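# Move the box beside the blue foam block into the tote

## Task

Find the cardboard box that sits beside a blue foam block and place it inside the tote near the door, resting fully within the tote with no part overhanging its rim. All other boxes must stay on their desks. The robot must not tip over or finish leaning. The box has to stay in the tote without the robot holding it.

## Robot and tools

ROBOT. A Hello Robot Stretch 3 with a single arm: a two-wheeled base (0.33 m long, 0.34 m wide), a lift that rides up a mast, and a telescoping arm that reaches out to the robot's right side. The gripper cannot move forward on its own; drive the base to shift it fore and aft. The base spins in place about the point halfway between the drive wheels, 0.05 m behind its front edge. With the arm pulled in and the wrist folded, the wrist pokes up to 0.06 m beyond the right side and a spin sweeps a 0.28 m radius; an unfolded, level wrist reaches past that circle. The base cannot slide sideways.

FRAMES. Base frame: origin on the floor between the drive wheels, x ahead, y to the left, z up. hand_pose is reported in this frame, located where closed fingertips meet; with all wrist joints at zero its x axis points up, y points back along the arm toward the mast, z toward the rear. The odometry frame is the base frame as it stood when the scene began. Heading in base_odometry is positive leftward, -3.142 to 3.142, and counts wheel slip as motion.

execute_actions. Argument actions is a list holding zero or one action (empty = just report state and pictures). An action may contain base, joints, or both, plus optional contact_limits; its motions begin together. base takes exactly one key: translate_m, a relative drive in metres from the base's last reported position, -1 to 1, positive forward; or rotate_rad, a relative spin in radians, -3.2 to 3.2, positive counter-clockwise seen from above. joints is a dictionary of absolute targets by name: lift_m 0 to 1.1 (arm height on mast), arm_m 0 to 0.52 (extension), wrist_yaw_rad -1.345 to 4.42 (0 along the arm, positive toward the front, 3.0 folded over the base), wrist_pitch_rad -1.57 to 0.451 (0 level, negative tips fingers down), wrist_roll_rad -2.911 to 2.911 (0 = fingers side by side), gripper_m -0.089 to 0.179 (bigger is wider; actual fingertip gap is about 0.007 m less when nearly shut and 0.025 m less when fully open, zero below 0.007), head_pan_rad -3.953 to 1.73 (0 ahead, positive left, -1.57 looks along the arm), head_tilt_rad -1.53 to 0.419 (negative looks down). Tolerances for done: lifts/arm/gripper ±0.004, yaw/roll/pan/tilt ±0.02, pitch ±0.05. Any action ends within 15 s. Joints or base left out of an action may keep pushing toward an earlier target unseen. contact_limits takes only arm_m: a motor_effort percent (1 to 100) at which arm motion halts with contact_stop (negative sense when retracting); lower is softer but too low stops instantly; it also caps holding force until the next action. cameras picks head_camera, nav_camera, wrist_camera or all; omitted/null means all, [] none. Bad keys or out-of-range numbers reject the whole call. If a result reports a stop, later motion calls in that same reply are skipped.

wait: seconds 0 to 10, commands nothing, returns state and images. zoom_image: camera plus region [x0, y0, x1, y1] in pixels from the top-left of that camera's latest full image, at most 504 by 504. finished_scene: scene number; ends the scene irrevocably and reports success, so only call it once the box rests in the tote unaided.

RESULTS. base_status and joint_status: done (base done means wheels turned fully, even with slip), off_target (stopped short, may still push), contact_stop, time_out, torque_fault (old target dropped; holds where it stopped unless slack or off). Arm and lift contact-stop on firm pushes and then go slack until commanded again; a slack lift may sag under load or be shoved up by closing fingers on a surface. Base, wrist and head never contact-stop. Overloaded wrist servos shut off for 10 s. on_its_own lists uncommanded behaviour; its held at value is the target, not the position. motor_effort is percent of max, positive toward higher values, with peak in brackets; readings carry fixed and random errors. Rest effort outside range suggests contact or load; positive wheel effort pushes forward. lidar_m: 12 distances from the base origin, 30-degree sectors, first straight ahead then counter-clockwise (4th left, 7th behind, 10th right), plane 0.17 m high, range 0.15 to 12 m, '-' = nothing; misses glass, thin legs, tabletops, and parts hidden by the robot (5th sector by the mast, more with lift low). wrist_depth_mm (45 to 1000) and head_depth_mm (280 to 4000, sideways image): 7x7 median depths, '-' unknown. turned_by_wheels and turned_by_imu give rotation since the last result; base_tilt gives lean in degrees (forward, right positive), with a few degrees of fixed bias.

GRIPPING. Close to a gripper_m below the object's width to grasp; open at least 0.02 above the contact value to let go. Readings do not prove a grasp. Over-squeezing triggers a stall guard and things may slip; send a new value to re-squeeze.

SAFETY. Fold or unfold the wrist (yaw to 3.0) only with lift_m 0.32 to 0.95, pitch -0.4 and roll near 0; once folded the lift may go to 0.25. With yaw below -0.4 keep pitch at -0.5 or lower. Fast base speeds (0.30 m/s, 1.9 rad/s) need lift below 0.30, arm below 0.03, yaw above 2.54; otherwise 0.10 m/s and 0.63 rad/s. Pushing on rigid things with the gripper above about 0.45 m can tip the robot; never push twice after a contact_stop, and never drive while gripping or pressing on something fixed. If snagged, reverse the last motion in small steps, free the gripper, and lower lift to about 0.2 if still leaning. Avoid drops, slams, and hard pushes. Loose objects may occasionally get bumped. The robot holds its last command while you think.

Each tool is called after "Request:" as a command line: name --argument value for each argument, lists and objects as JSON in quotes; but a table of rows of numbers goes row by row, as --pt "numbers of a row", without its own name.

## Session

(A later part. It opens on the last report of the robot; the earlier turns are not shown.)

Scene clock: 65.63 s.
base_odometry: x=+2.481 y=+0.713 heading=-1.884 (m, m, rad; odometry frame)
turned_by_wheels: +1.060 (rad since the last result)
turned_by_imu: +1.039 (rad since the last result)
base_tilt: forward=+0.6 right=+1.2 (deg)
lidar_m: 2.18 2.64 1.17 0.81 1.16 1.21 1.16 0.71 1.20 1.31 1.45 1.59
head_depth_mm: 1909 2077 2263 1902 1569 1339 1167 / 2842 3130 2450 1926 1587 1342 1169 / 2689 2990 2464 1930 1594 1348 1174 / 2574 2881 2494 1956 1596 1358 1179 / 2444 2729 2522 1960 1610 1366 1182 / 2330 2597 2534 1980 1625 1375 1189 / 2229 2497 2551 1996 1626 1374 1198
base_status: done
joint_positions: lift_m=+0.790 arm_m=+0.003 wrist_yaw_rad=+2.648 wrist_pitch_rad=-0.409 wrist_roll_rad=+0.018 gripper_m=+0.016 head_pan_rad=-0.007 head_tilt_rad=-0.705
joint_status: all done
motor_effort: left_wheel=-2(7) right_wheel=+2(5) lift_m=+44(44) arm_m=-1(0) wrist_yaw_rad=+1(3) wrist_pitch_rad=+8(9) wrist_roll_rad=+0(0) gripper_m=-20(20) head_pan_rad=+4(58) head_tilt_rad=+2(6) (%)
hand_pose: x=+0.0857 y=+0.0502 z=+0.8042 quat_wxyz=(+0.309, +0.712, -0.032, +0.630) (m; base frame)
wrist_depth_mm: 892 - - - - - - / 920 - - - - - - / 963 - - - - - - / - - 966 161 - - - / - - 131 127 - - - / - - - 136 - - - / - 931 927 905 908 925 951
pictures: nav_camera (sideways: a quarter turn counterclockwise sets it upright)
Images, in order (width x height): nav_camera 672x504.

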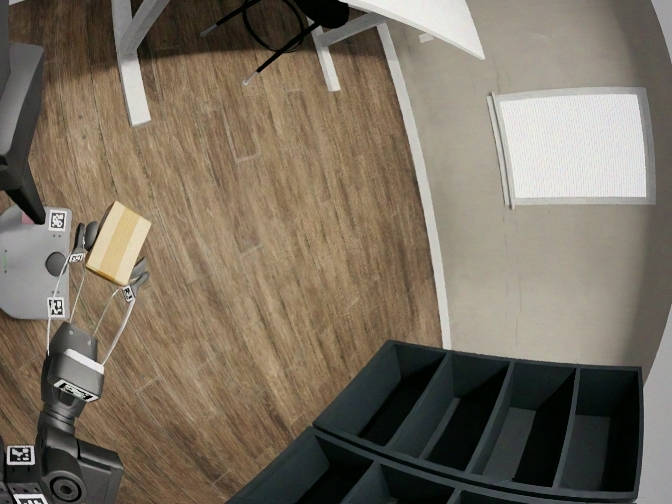

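Request:
execute_actions --actions '[{"base":{"translate_m":1.0},"joints":{"lift_m":0.285}}]' --cameras '[]'

Request:
execute_actions --actions '[{"base":{"translate_m":1.0}}]' --cameras '["nav_camera"]'

Scene clock: 74.30 s.
base_odometry: x=+2.173 y=-0.239 heading=-1.884 (m, m, rad; odometry frame)
turned_by_wheels: +0.000 (rad since the last result)
turned_by_imu: -0.005 (rad since the last result)
base_tilt: forward=+0.6 right=+1.2 (deg)
lidar_m: 1.78 1.74 1.83 1.40 0.95 1.19 1.68 2.03 1.43 1.47 0.99 1.23
head_depth_mm: 1950 2240 2412 1911 1577 1337 1165 / 1850 2102 2354 1918 1581 1343 1173 / 1764 2000 2245 1944 1596 1359 1175 / 1680 1888 2160 1945 1606 1355 1179 / 1596 1782 2025 1958 1613 1367 1181 / 1531 1704 1918 1985 1626 1374 1189 / 1467 1624 1820 1940 1622 1384 1191
base_status: done
joint_positions: lift_m=+0.285 arm_m=+0.003 wrist_yaw_rad=+2.648 wrist_pitch_rad=-0.411 wrist_roll_rad=+0.018 gripper_m=+0.016 head_pan_rad=-0.007 head_tilt_rad=-0.704
joint_status: all done
motor_effort: left_wheel=-2(7) right_wheel=+2(7) lift_m=+23(37) arm_m=-1(1) wrist_yaw_rad=+0(2) wrist_pitch_rad=+9(9) wrist_roll_rad=+0(0) gripper_m=-21(21) head_pan_rad=+4(4) head_tilt_rad=+2(2) (%)
hand_pose: x=+0.0855 y=+0.0501 z=+0.2996 quat_wxyz=(+0.309, +0.712, -0.032, +0.630) (m; base frame)
wrist_depth_mm: - - - - - - - / - - - - - - - / 937 989 982 958 976 986 - / 727 726 682 160 753 745 732 / 593 587 131 128 570 587 594 / 507 485 135 136 464 497 491 / - - 423 432 421 425 427
pictures: none
No camera images: the call's "cameras" was empty. Leave "cameras" out to get every camera's image.

Scene clock: 79.23 s.
base_odometry: x=+1.865 y=-1.190 heading=-1.884 (m, m, rad; odometry frame)
turned_by_wheels: +0.000 (rad since the last result)
turned_by_imu: -0.004 (rad since the last result)
base_tilt: forward=+0.6 right=+1.1 (deg)
lidar_m: 0.87 0.85 0.90 1.27 2.08 1.56 2.68 2.01 1.12 0.54 0.55 1.15
head_depth_mm: 927 1066 1251 1512 1579 1337 1163 / 878 1000 1162 1381 1541 1347 1171 / 835 945 1084 1277 1505 1356 1173 / 793 894 1017 1189 1423 1361 1181 / 758 848 962 1106 1309 1371 1184 / 724 805 909 1039 1212 1342 1188 / 696 769 859 978 1129 1299 1198
base_status: done
joint_positions: lift_m=+0.285 arm_m=+0.003 wrist_yaw_rad=+2.648 wrist_pitch_rad=-0.411 wrist_roll_rad=+0.018 gripper_m=+0.016 head_pan_rad=-0.007 head_tilt_rad=-0.704
joint_status: not commanded
motor_effort: left_wheel=-2(7) right_wheel=+1(7) lift_m=+23(23) arm_m=-1(1) wrist_yaw_rad=+1(1) wrist_pitch_rad=+9(9) wrist_roll_rad=+0(0) gripper_m=-20(20) head_pan_rad=+4(4) head_tilt_rad=+1(1) (%)
hand_pose: x=+0.0855 y=+0.0501 z=+0.2996 quat_wxyz=(+0.309, +0.712, -0.032, +0.630) (m; base frame)
wrist_depth_mm: - - - 884 758 658 591 / - - - 958 806 732 610 / 949 938 966 952 869 766 659 / 720 725 694 160 732 730 670 / 593 594 131 128 556 593 593 / 513 491 136 136 464 486 497 / - - 416 422 426 422 423
pictures: nav_camera (sideways: a quarter turn counterclockwise sets it upright)
Images, in order (width x height): nav_camera 672x504.

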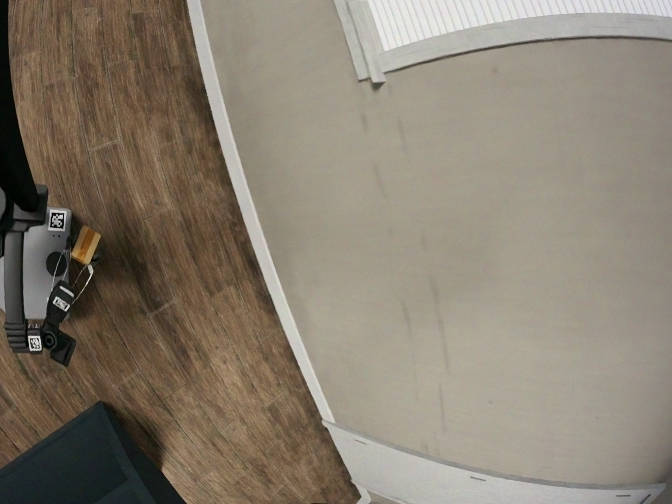

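Request:
execute_actions --actions '[{"base":{"translate_m":0.36}}]' --cameras '[]'

Request:
execute_actions --actions '[{"base":{"rotate_rad":-1.125},"joints":{"head_tilt_rad":-0.55}}]' --cameras '["head_camera"]'

Scene clock: 83.20 s.
base_odometry: x=+1.755 y=-1.533 heading=-1.884 (m, m, rad; odometry frame)
turned_by_wheels: +0.000 (rad since the last result)
turned_by_imu: -0.002 (rad since the last result)
base_tilt: forward=+0.6 right=+1.2 (deg)
lidar_m: 0.54 0.53 0.56 0.80 1.80 2.18 3.04 1.36 0.56 0.65 1.69 0.72
head_depth_mm: 558 641 751 909 1150 1315 1160 / 529 602 699 832 1031 1282 1168 / 503 567 653 770 935 1191 1177 / 478 536 612 713 854 1067 1177 / 456 510 577 667 787 961 1141 / 436 486 546 624 729 880 1090 / 418 464 518 587 681 807 990
base_status: done
joint_positions: lift_m=+0.285 arm_m=+0.003 wrist_yaw_rad=+2.648 wrist_pitch_rad=-0.411 wrist_roll_rad=+0.018 gripper_m=+0.016 head_pan_rad=-0.007 head_tilt_rad=-0.703
joint_status: not commanded
motor_effort: left_wheel=-2(7) right_wheel=+1(5) lift_m=+23(23) arm_m=-1(1) wrist_yaw_rad=+2(2) wrist_pitch_rad=+9(9) wrist_roll_rad=+0(0) gripper_m=-21(20) head_pan_rad=+4(4) head_tilt_rad=+1(1) (%)
hand_pose: x=+0.0855 y=+0.0501 z=+0.2996 quat_wxyz=(+0.309, +0.712, -0.032, +0.630) (m; base frame)
wrist_depth_mm: - 810 667 555 473 420 370 / - 921 742 597 509 445 394 / 939 914 804 637 558 481 418 / 731 726 707 160 586 512 446 / 584 581 131 128 559 544 468 / 507 497 135 136 461 489 475 / - - 420 418 426 422 418
pictures: none
No camera images: the call's "cameras" was empty. Leave "cameras" out to get every camera's image.

Scene clock: 85.27 s.
base_odometry: x=+1.755 y=-1.533 heading=-3.009 (m, m, rad; odometry frame)
turned_by_wheels: -1.125 (rad since the last result)
turned_by_imu: -1.101 (rad since the last result)
base_tilt: forward=+0.6 right=+1.2 (deg)
lidar_m: 2.16 0.77 0.55 0.53 0.55 0.74 1.79 1.87 3.03 2.28 0.57 0.60
head_depth_mm: 2188 2411 2670 2329 1811 1476 1247 / 2183 2421 2673 2343 1812 1482 1254 / 2176 2414 2695 2360 1824 1484 1256 / 2178 2412 2689 2287 1837 1502 1259 / 2182 2398 2710 2395 1846 1505 1271 / 2157 2340 2243 2176 1816 1519 1275 / 1603 1573 1533 1523 1521 1439 1276
base_status: done
joint_positions: lift_m=+0.285 arm_m=+0.003 wrist_yaw_rad=+2.648 wrist_pitch_rad=-0.411 wrist_roll_rad=+0.018 gripper_m=+0.016 head_pan_rad=-0.007 head_tilt_rad=-0.556
joint_status: all done
motor_effort: left_wheel=+1(10) right_wheel=-1(5) lift_m=+23(23) arm_m=-1(1) wrist_yaw_rad=+1(2) wrist_pitch_rad=+9(9) wrist_roll_rad=+0(0) gripper_m=-21(21) head_pan_rad=+4(3) head_tilt_rad=+3(13) (%)
hand_pose: x=+0.0855 y=+0.0501 z=+0.2996 quat_wxyz=(+0.309, +0.712, -0.032, +0.630) (m; base frame)
wrist_depth_mm: 413 465 537 618 734 943 - / 436 494 571 672 817 - - / 467 526 608 733 865 963 - / 498 568 623 160 759 729 748 / 535 563 131 128 553 590 602 / 500 488 136 136 466 500 488 / - - 415 422 422 421 424
pictures: head_camera (sideways: a quarter turn clockwise sets it upright)
Images, in order (width x height): head_camera 896x504.

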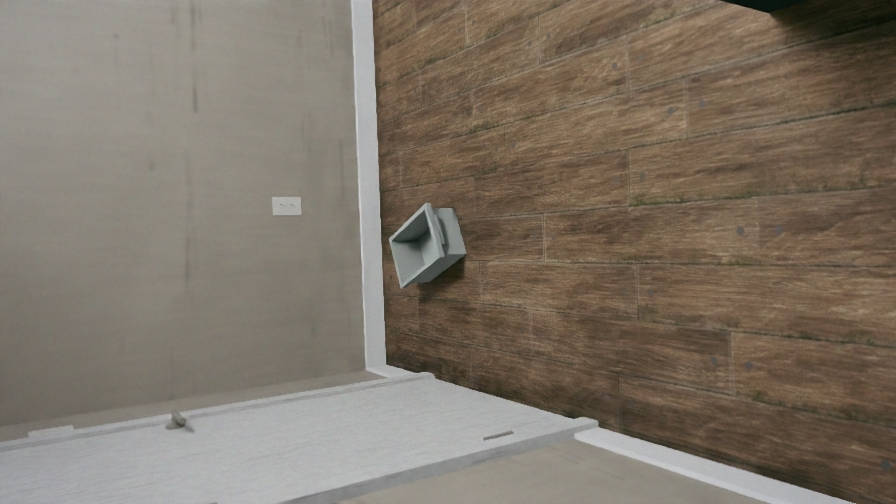

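Similar geometry to before.

Request:
execute_actions --actions '[{"base":{"translate_m":1.0},"joints":{"head_tilt_rad":-0.85}}]' --cameras '["head_camera"]'

Scene clock: 90.53 s.
base_odometry: x=+0.763 y=-1.665 heading=-3.009 (m, m, rad; odometry frame)
turned_by_wheels: +0.000 (rad since the last result)
turned_by_imu: -0.004 (rad since the last result)
base_tilt: forward=+0.6 right=+1.1 (deg)
lidar_m: 1.56 0.78 0.58 0.55 0.57 0.77 2.00 0.60 0.45 0.65 2.27 1.63
head_depth_mm: 1398 1622 1874 1657 1437 1257 1120 / 1398 1619 1874 1674 1439 1265 1123 / 1397 1608 1868 1683 1441 1270 1127 / 1395 1617 1873 1664 1461 1276 1134 / 1394 1605 1882 1669 1459 1282 1139 / 1390 1602 1899 1715 1474 1288 1144 / 1382 1562 1647 1549 1433 1295 1149
base_status: done
joint_positions: lift_m=+0.285 arm_m=+0.003 wrist_yaw_rad=+2.648 wrist_pitch_rad=-0.411 wrist_roll_rad=+0.018 gripper_m=+0.016 head_pan_rad=-0.007 head_tilt_rad=-0.840
joint_status: all done
motor_effort: left_wheel=+2(10) right_wheel=-2(4) lift_m=+23(23) arm_m=-1(0) wrist_yaw_rad=+2(2) wrist_pitch_rad=+9(9) wrist_roll_rad=+0(0) gripper_m=-21(21) head_pan_rad=+4(4) head_tilt_rad=-3(18) (%)
hand_pose: x=+0.0855 y=+0.0501 z=+0.2996 quat_wxyz=(+0.309, +0.712, -0.032, +0.630) (m; base frame)
wrist_depth_mm: 436 483 553 611 740 909 - / 463 517 592 663 825 - - / 478 550 660 713 897 983 926 / 516 579 658 160 742 752 706 / 545 582 131 128 556 585 596 / 506 493 135 136 460 489 496 / - - 419 424 421 423 421
pictures: head_camera (sideways: a quarter turn clockwise sets it upright)
Images, in order (width x height): head_camera 896x504.

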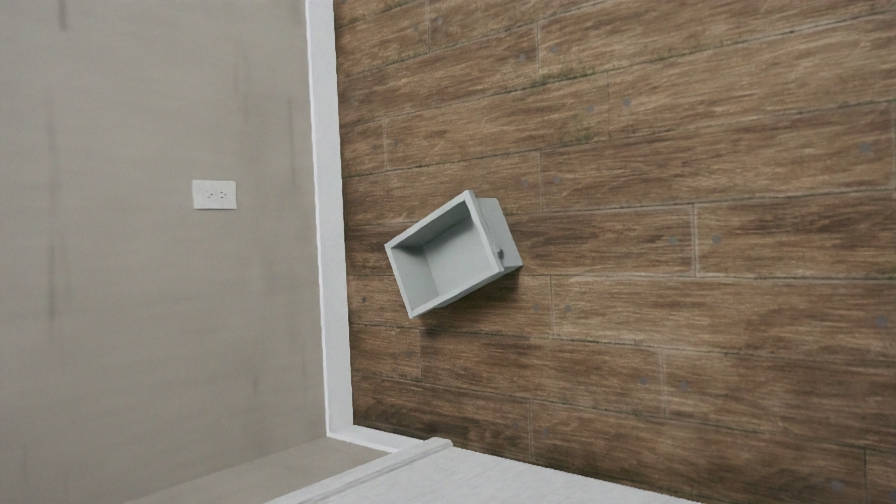

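Request:
execute_actions --actions '[{"base":{"translate_m":0.48}}]' --cameras '[]'

Request:
execute_actions --actions '[{"base":{"rotate_rad":1.606},"joints":{"head_tilt_rad":-1.1,"head_pan_rad":-1.57}}]' --cameras '["head_camera"]'

Request:
execute_actions --actions '[{"joints":{"lift_m":0.30,"wrist_yaw_rad":0.42,"arm_m":0.25}}]' --cameras '["head_camera","wrist_camera"]'

Scene clock: 95.63 s.
base_odometry: x=+0.288 y=-1.729 heading=-3.009 (m, m, rad; odometry frame)
turned_by_wheels: +0.000 (rad since the last result)
turned_by_imu: -0.003 (rad since the last result)
base_tilt: forward=+0.6 right=+1.1 (deg)
lidar_m: 1.08 0.80 0.57 0.54 0.55 0.78 2.03 0.77 0.91 2.37 1.57 1.13
head_depth_mm: 954 1101 1310 1551 1431 1256 1119 / 954 1101 1307 1564 1434 1262 1120 / 948 1095 1302 1578 1441 1244 1124 / 947 1096 1294 1573 1397 1247 1135 / 945 1095 1295 1582 1460 1263 1137 / 945 1090 1294 1589 1469 1289 1142 / 944 1088 1288 1527 1453 1289 1146
base_status: done
joint_positions: lift_m=+0.285 arm_m=+0.003 wrist_yaw_rad=+2.648 wrist_pitch_rad=-0.411 wrist_roll_rad=+0.018 gripper_m=+0.016 head_pan_rad=-0.007 head_tilt_rad=-0.840
joint_status: not commanded
motor_effort: left_wheel=+1(10) right_wheel=-1(3) lift_m=+23(24) arm_m=-1(1) wrist_yaw_rad=+1(3) wrist_pitch_rad=+9(9) wrist_roll_rad=+0(0) gripper_m=-21(21) head_pan_rad=+3(4) head_tilt_rad=-4(4) (%)
hand_pose: x=+0.0854 y=+0.0501 z=+0.2996 quat_wxyz=(+0.309, +0.712, -0.032, +0.630) (m; base frame)
wrist_depth_mm: 426 472 541 637 765 921 761 / 448 504 587 703 831 981 797 / 473 543 638 747 922 930 829 / 501 588 661 160 717 670 594 / 545 589 131 127 558 584 557 / 504 489 136 136 463 473 408 / - - 419 425 421 424 423
pictures: none
No camera images: the call's "cameras" was empty. Leave "cameras" out to get every camera's image.

Scene clock: 97.90 s.
base_odometry: x=+0.288 y=-1.729 heading=-1.403 (m, m, rad; odometry frame)
turned_by_wheels: +1.606 (rad since the last result)
turned_by_imu: +1.568 (rad since the last result)
base_tilt: forward=+0.6 right=+1.2 (deg)
lidar_m: 0.54 0.55 0.80 2.20 0.82 0.93 2.58 1.54 1.12 1.08 0.77 0.57
head_depth_mm: 1091 1326 1526 1397 1281 1184 - / 1087 1323 1536 1410 1289 - - / 1087 1324 1548 1396 1294 - - / 1089 1330 1550 1407 1286 1199 1104 / 1090 1333 1546 1421 1309 1203 1102 / 1092 1328 1553 1438 1314 1211 1115 / 1092 1325 1493 1409 1307 1216 1123
base_status: done
joint_positions: lift_m=+0.285 arm_m=+0.003 wrist_yaw_rad=+2.648 wrist_pitch_rad=-0.411 wrist_roll_rad=+0.018 gripper_m=+0.016 head_pan_rad=-1.563 head_tilt_rad=-1.087
joint_status: all done
motor_effort: left_wheel=-2(9) right_wheel=+2(8) lift_m=+23(23) arm_m=-1(1) wrist_yaw_rad=+2(1) wrist_pitch_rad=+9(9) wrist_roll_rad=+0(0) gripper_m=-21(21) head_pan_rad=-4(59) head_tilt_rad=-5(19) (%)
hand_pose: x=+0.0855 y=+0.0501 z=+0.2996 quat_wxyz=(+0.309, +0.712, -0.032, +0.630) (m; base frame)
wrist_depth_mm: - - - 898 630 483 369 / - - - - 669 505 390 / 979 972 964 911 713 529 411 / 731 727 699 160 702 556 425 / 591 586 131 128 569 550 445 / 506 497 135 136 461 489 462 / - - 417 425 422 427 425
pictures: head_camera (sideways: a quarter turn clockwise sets it upright)
Images, in order (width x height): head_camera 896x504.

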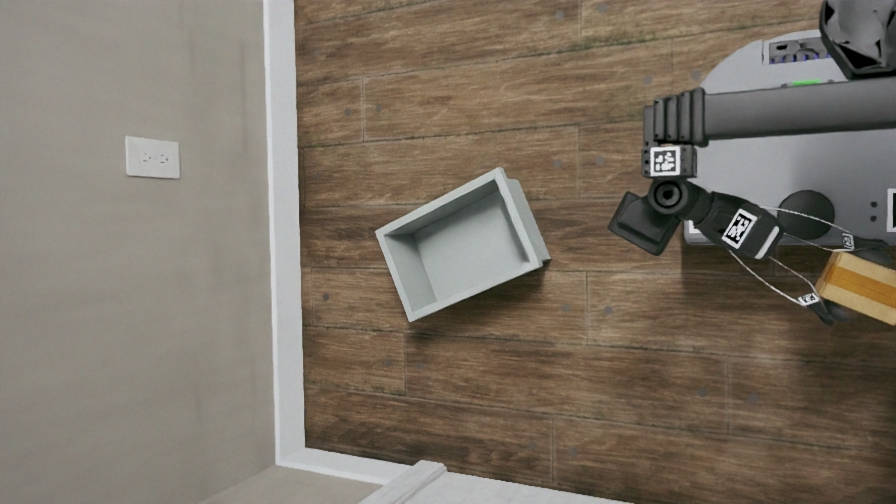

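Scene clock: 100.93 s.
base_odometry: x=+0.288 y=-1.729 heading=-1.403 (m, m, rad; odometry frame)
turned_by_wheels: +0.000 (rad since the last result)
turned_by_imu: -0.001 (rad since the last result)
base_tilt: forward=+0.6 right=+1.2 (deg)
lidar_m: 0.54 0.55 0.80 2.20 0.82 0.93 2.59 1.53 1.12 1.08 0.77 0.57
head_depth_mm: 1087 1319 1529 1403 1285 1190 - / 1084 1323 1539 1432 1291 - - / 1086 1328 1551 1455 1293 1229 - / 1091 1325 1552 1385 1285 1208 1111 / 1091 1329 1559 1417 1304 1201 1114 / 1091 1326 1558 1443 1316 1210 1120 / 1091 1329 1495 1410 1313 1214 1123
base_status: not commanded
joint_positions: lift_m=+0.300 arm_m=+0.250 wrist_yaw_rad=+0.422 wrist_pitch_rad=-0.411 wrist_roll_rad=+0.018 gripper_m=+0.016 head_pan_rad=-1.563 head_tilt_rad=-1.087
joint_status: all done
motor_effort: left_wheel=-2(2) right_wheel=+1(2) lift_m=+44(47) arm_m=+5(10) wrist_yaw_rad=-1(3) wrist_pitch_rad=+9(9) wrist_roll_rad=+0(0) gripper_m=-20(21) head_pan_rad=-4(5) head_tilt_rad=-5(5) (%)
hand_pose: x=+0.0707 y=-0.6003 z=+0.3139 quat_wxyz=(+0.702, +0.286, -0.653, +0.001) (m; base frame)
wrist_depth_mm: 440 566 616 568 512 462 430 / 455 587 688 614 549 506 457 / 449 605 755 669 603 540 493 / 458 632 705 159 643 585 531 / 475 572 132 128 566 594 567 / 493 506 240 136 397 511 509 / 429 436 415 423 418 437 431
pictures: head_camera (sideways: a quarter turn clockwise sets it upright), wrist_camera
Images, in order (width x height): head_camera 896x504, wrist_camera 644x364.

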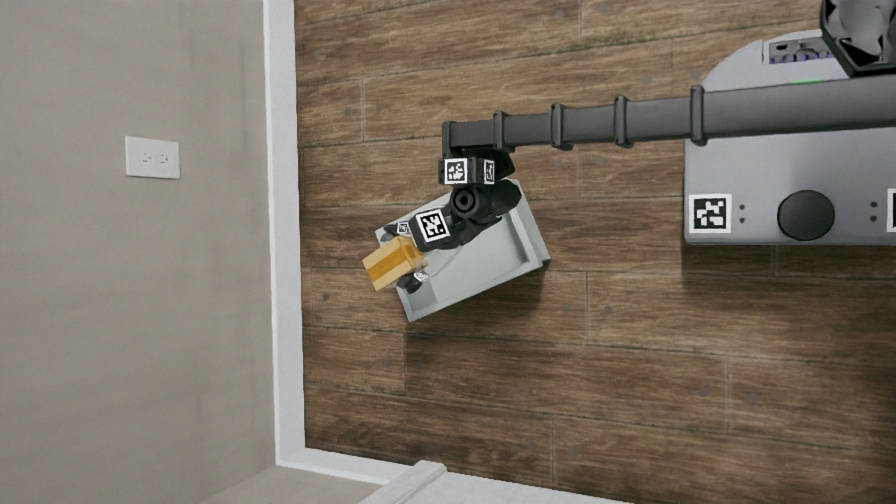

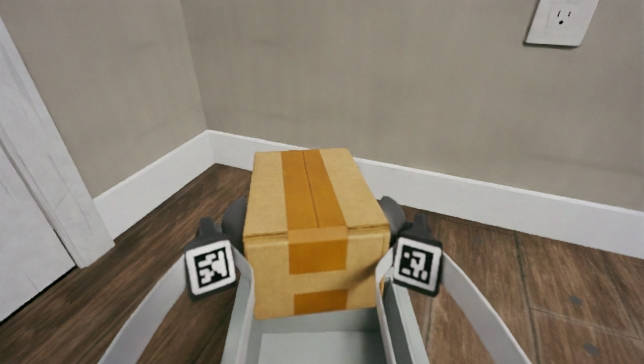

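Request:
execute_actions --actions '[{"base":{"translate_m":0.014},"joints":{"lift_m":0.2,"wrist_pitch_rad":-0.7,"arm_m":0.3}}]' --cameras '["head_camera","wrist_camera"]'

Scene clock: 103.60 s.
base_odometry: x=+0.290 y=-1.743 heading=-1.403 (m, m, rad; odometry frame)
turned_by_wheels: +0.000 (rad since the last result)
turned_by_imu: -0.001 (rad since the last result)
base_tilt: forward=+0.6 right=+1.2 (deg)
lidar_m: 0.53 0.54 0.78 2.14 0.82 0.93 2.58 1.54 1.12 0.57 0.75 0.55
head_depth_mm: 1086 1326 1522 1404 1281 1186 - / 1084 1323 1541 1415 1293 1209 - / 1086 1325 1546 1456 1295 1226 - / 1087 1330 1552 1378 1288 1207 1110 / 1088 1330 1546 1415 1311 1200 1109 / 1091 1328 1555 1445 1314 1207 1116 / 1091 1325 1488 1396 1302 1214 1122
base_status: done
joint_positions: lift_m=+0.200 arm_m=+0.300 wrist_yaw_rad=+0.422 wrist_pitch_rad=-0.715 wrist_roll_rad=+0.018 gripper_m=+0.016 head_pan_rad=-1.563 head_tilt_rad=-1.087
joint_status: all done
motor_effort: left_wheel=-2(5) right_wheel=+1(5) lift_m=+23(38) arm_m=+4(2) wrist_yaw_rad=-1(2) wrist_pitch_rad=+7(8) wrist_roll_rad=+0(0) gripper_m=-21(20) head_pan_rad=-4(4) head_tilt_rad=-5(5) (%)
hand_pose: x=+0.0512 y=-0.6069 z=+0.1529 quat_wxyz=(+0.694, +0.380, -0.602, -0.107) (m; base frame)
wrist_depth_mm: 444 567 598 545 505 448 422 / 457 508 515 515 511 495 466 / 426 436 276 273 289 440 450 / 373 376 233 160 266 383 387 / 331 327 130 128 196 339 337 / 295 298 171 136 237 300 305 / 269 183 256 269 261 273 275
pictures: head_camera (sideways: a quarter turn clockwise sets it upright), wrist_camera
Images, in order (width x height): head_camera 896x504, wrist_camera 644x364.

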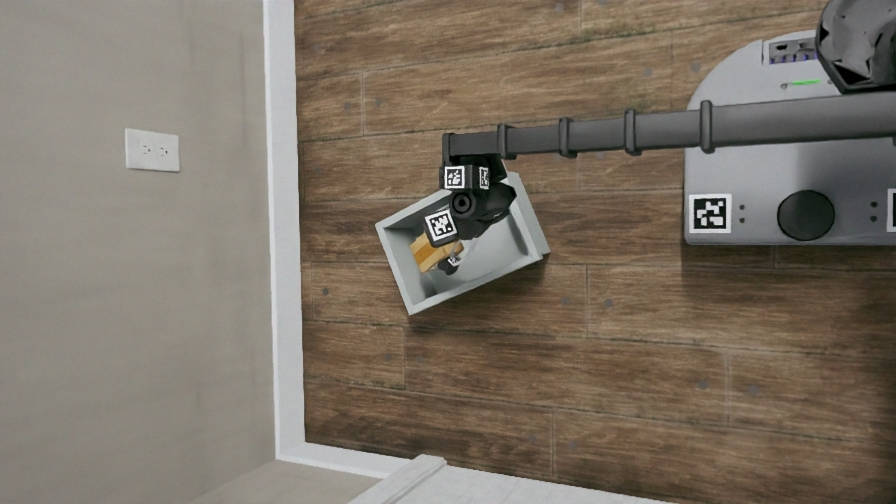

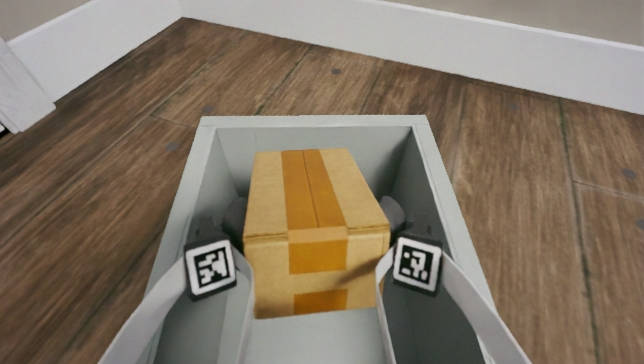

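Request:
execute_actions --actions '[{"base":{"translate_m":0.016},"joints":{"lift_m":0.11,"arm_m":0.327}}]' --cameras '["head_camera","wrist_camera"]'

Scene clock: 106.97 s.
base_odometry: x=+0.293 y=-1.758 heading=-1.403 (m, m, rad; odometry frame)
turned_by_wheels: +0.000 (rad since the last result)
turned_by_imu: -0.001 (rad since the last result)
base_tilt: forward=+0.6 right=+1.2 (deg)
lidar_m: 0.51 0.52 0.76 2.08 0.82 0.93 2.58 1.53 1.12 1.08 0.73 0.53
head_depth_mm: 1088 1321 1525 1400 1283 1188 - / 1087 1329 1547 1406 1289 1209 - / 1086 1322 1542 1431 1285 - - / 1088 1325 1557 1379 1292 1211 1109 / 1088 1327 1548 1432 1310 1203 1112 / 1088 1325 1555 1445 1313 1204 1119 / 1093 1307 1450 1377 1298 1215 1123
base_status: done
joint_positions: lift_m=+0.110 arm_m=+0.327 wrist_yaw_rad=+0.422 wrist_pitch_rad=-0.715 wrist_roll_rad=+0.018 gripper_m=+0.016 head_pan_rad=-1.563 head_tilt_rad=-1.087
joint_status: all done
motor_effort: left_wheel=-2(3) right_wheel=+2(6) lift_m=+24(23) arm_m=+4(1) wrist_yaw_rad=-2(3) wrist_pitch_rad=+7(7) wrist_roll_rad=+0(0) gripper_m=-21(21) head_pan_rad=-4(5) head_tilt_rad=-5(5) (%)
hand_pose: x=+0.0512 y=-0.6339 z=+0.0629 quat_wxyz=(+0.694, +0.380, -0.602, -0.107) (m; base frame)
wrist_depth_mm: 415 431 437 446 443 421 397 / 355 166 193 195 196 179 374 / 301 139 221 222 223 145 313 / 119 138 221 160 251 145 257 / 105 137 131 128 201 146 107 / 102 127 166 137 199 142 98 / 102 147 188 189 188 133 99
pictures: head_camera (sideways: a quarter turn clockwise sets it upright), wrist_camera
Images, in order (width x height): head_camera 896x504, wrist_camera 644x364.

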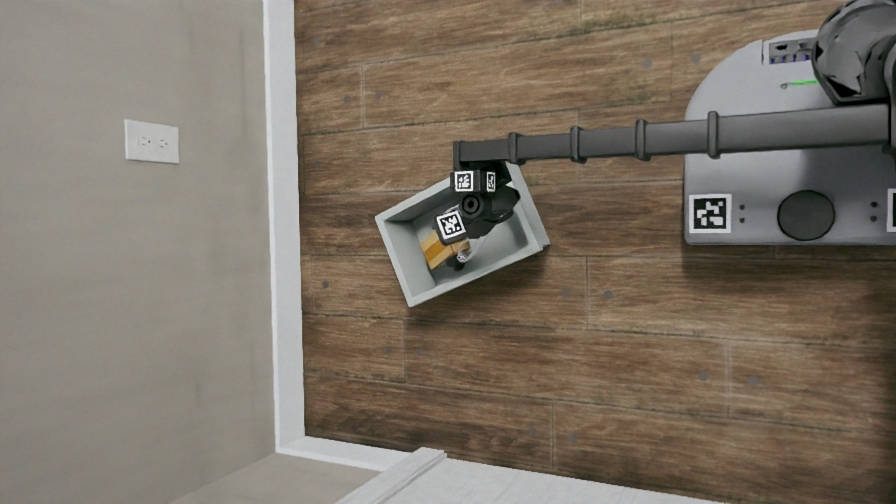

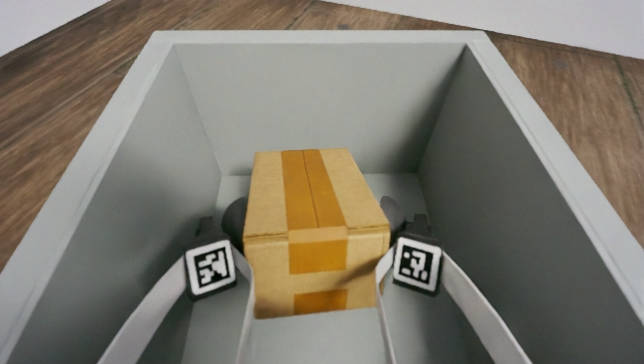

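Request:
execute_actions --actions '[{"joints":{"lift_m":0.09}}]' --cameras '["wrist_camera"]'

Scene clock: 108.20 s.
base_odometry: x=+0.293 y=-1.758 heading=-1.403 (m, m, rad; odometry frame)
turned_by_wheels: +0.000 (rad since the last result)
turned_by_imu: +0.000 (rad since the last result)
base_tilt: forward=+0.6 right=+1.2 (deg)
lidar_m: 0.51 0.52 0.76 2.08 0.83 0.93 2.58 1.53 1.12 1.08 0.73 0.53
head_depth_mm: 1089 1323 1521 1402 1279 1189 - / 1085 1323 1539 1410 1294 1213 - / 1087 1330 1547 1435 1290 - - / 1090 1321 1550 1385 1285 1207 1108 / 1087 1326 1555 1433 1312 1201 1113 / 1088 1331 1551 1446 1318 1208 1114 / 1088 1305 1448 1377 1292 1210 1122
base_status: not commanded
joint_positions: lift_m=+0.090 arm_m=+0.327 wrist_yaw_rad=+0.422 wrist_pitch_rad=-0.714 wrist_roll_rad=+0.018 gripper_m=+0.016 head_pan_rad=-1.563 head_tilt_rad=-1.087
joint_status: all done
motor_effort: left_wheel=-2(2) right_wheel=+2(2) lift_m=+22(23) arm_m=+4(5) wrist_yaw_rad=-2(1) wrist_pitch_rad=+6(7) wrist_roll_rad=+0(0) gripper_m=-21(21) head_pan_rad=-4(4) head_tilt_rad=-5(5) (%)
hand_pose: x=+0.0513 y=-0.6341 z=+0.0432 quat_wxyz=(+0.694, +0.379, -0.602, -0.107) (m; base frame)
wrist_depth_mm: 390 162 169 170 171 168 384 / 324 139 193 195 196 144 338 / 106 138 219 219 223 146 109 / 103 138 220 158 233 145 98 / 103 137 131 127 200 146 98 / 102 127 160 137 181 137 99 / 101 146 170 170 172 138 99
pictures: wrist_camera
Images, in order (width x height): wrist_camera 644x364.

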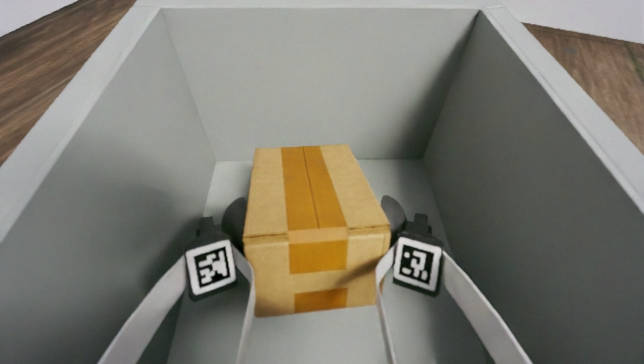

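Nose just touching the floor. Release.

Request:
execute_actions --actions '[{"joints":{"gripper_m":0.092}}]' --cameras '["wrist_camera"]'

Request:
execute_actions --actions '[{"joints":{"lift_m":0.2}}]' --cameras '["wrist_camera","head_camera"]'

Scene clock: 109.97 s.
base_odometry: x=+0.293 y=-1.758 heading=-1.403 (m, m, rad; odometry frame)
turned_by_wheels: +0.000 (rad since the last result)
turned_by_imu: +0.000 (rad since the last result)
base_tilt: forward=+0.5 right=+1.2 (deg)
lidar_m: 0.51 0.52 0.76 2.08 0.82 0.93 2.58 1.53 1.12 1.08 0.73 0.53
head_depth_mm: 1088 1320 1533 1400 1285 1188 - / 1088 1322 1531 1417 1288 1217 - / 1088 1320 1545 1432 1281 - - / 1090 1327 1555 1389 1288 1213 1108 / 1090 1326 1550 1432 1305 1204 1111 / 1089 1326 1557 1439 1314 1204 1116 / 1091 1304 1448 1377 1294 1211 1121
base_status: not commanded
joint_positions: lift_m=+0.090 arm_m=+0.327 wrist_yaw_rad=+0.422 wrist_pitch_rad=-0.714 wrist_roll_rad=+0.018 gripper_m=+0.092 head_pan_rad=-1.563 head_tilt_rad=-1.087
joint_status: all done
motor_effort: left_wheel=-2(2) right_wheel=+2(2) lift_m=+22(22) arm_m=+5(4) wrist_yaw_rad=-2(2) wrist_pitch_rad=+6(6) wrist_roll_rad=+0(0) gripper_m=+0(85) head_pan_rad=-4(4) head_tilt_rad=-5(5) (%)
hand_pose: x=+0.0513 y=-0.6341 z=+0.0432 quat_wxyz=(+0.694, +0.379, -0.602, -0.107) (m; base frame)
wrist_depth_mm: 394 162 168 169 171 167 384 / 325 139 193 194 196 144 336 / 106 138 220 228 221 145 109 / 102 138 220 174 234 146 98 / 102 133 161 155 211 146 99 / 102 123 180 141 185 137 99 / 99 146 169 166 170 158 99
pictures: wrist_camera
Images, in order (width x height): wrist_camera 644x364.

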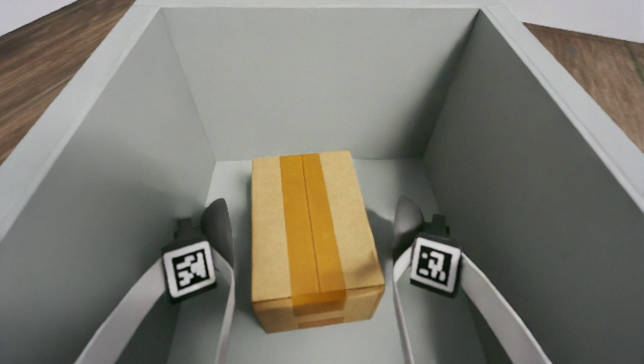

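Scene clock: 111.80 s.
base_odometry: x=+0.293 y=-1.758 heading=-1.403 (m, m, rad; odometry frame)
turned_by_wheels: +0.000 (rad since the last result)
turned_by_imu: -0.001 (rad since the last result)
base_tilt: forward=+0.6 right=+1.2 (deg)
lidar_m: 0.51 0.52 0.76 2.08 0.82 0.93 2.58 1.53 1.12 1.08 0.73 0.53
head_depth_mm: 1086 1320 1526 1402 1278 1187 - / 1086 1323 1533 1406 1284 1209 - / 1086 1327 1548 1436 1280 1225 - / 1084 1325 1561 1380 1294 1211 1107 / 1089 1327 1552 1439 1307 1198 1115 / 1087 1329 1560 1441 1318 1207 1115 / 1091 1301 1450 1378 1302 1213 1123
base_status: not commanded
joint_positions: lift_m=+0.200 arm_m=+0.327 wrist_yaw_rad=+0.422 wrist_pitch_rad=-0.714 wrist_roll_rad=+0.018 gripper_m=+0.092 head_pan_rad=-1.563 head_tilt_rad=-1.087
joint_status: all done
motor_effort: left_wheel=-2(2) right_wheel=+1(2) lift_m=+43(46) arm_m=+4(4) wrist_yaw_rad=-2(1) wrist_pitch_rad=+6(6) wrist_roll_rad=+0(0) gripper_m=+0(0) head_pan_rad=-4(4) head_tilt_rad=-5(5) (%)
hand_pose: x=+0.0513 y=-0.6341 z=+0.1524 quat_wxyz=(+0.694, +0.379, -0.602, -0.107) (m; base frame)
wrist_depth_mm: 431 543 578 523 478 432 406 / 440 518 510 512 503 478 430 / 422 433 434 437 441 446 446 / 375 377 255 276 257 384 386 / 332 333 322 318 315 341 341 / 295 298 292 248 291 302 303 / 269 169 260 227 260 185 274
pictures: head_camera (sideways: a quarter turn clockwise sets it upright), wrist_camera
Images, in order (width x height): head_camera 896x504, wrist_camera 644x364.

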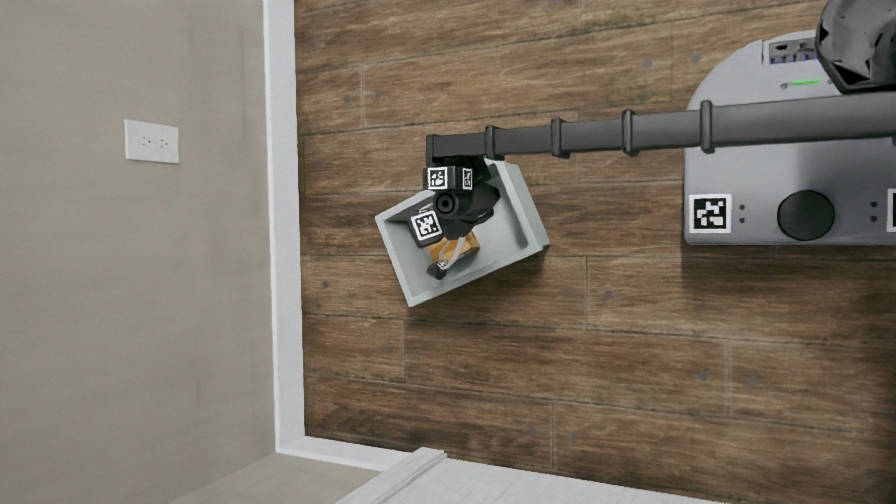

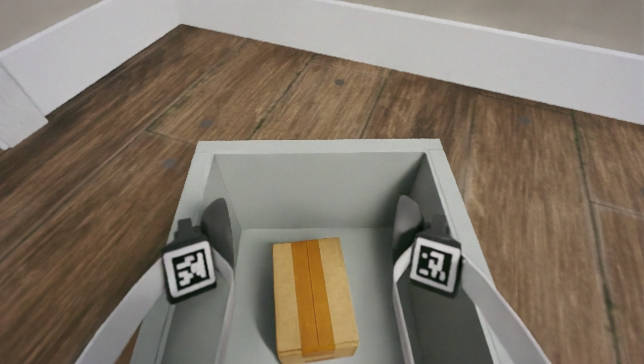

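Request:
finished_scene --scene 2

The scene is finished: the task was done.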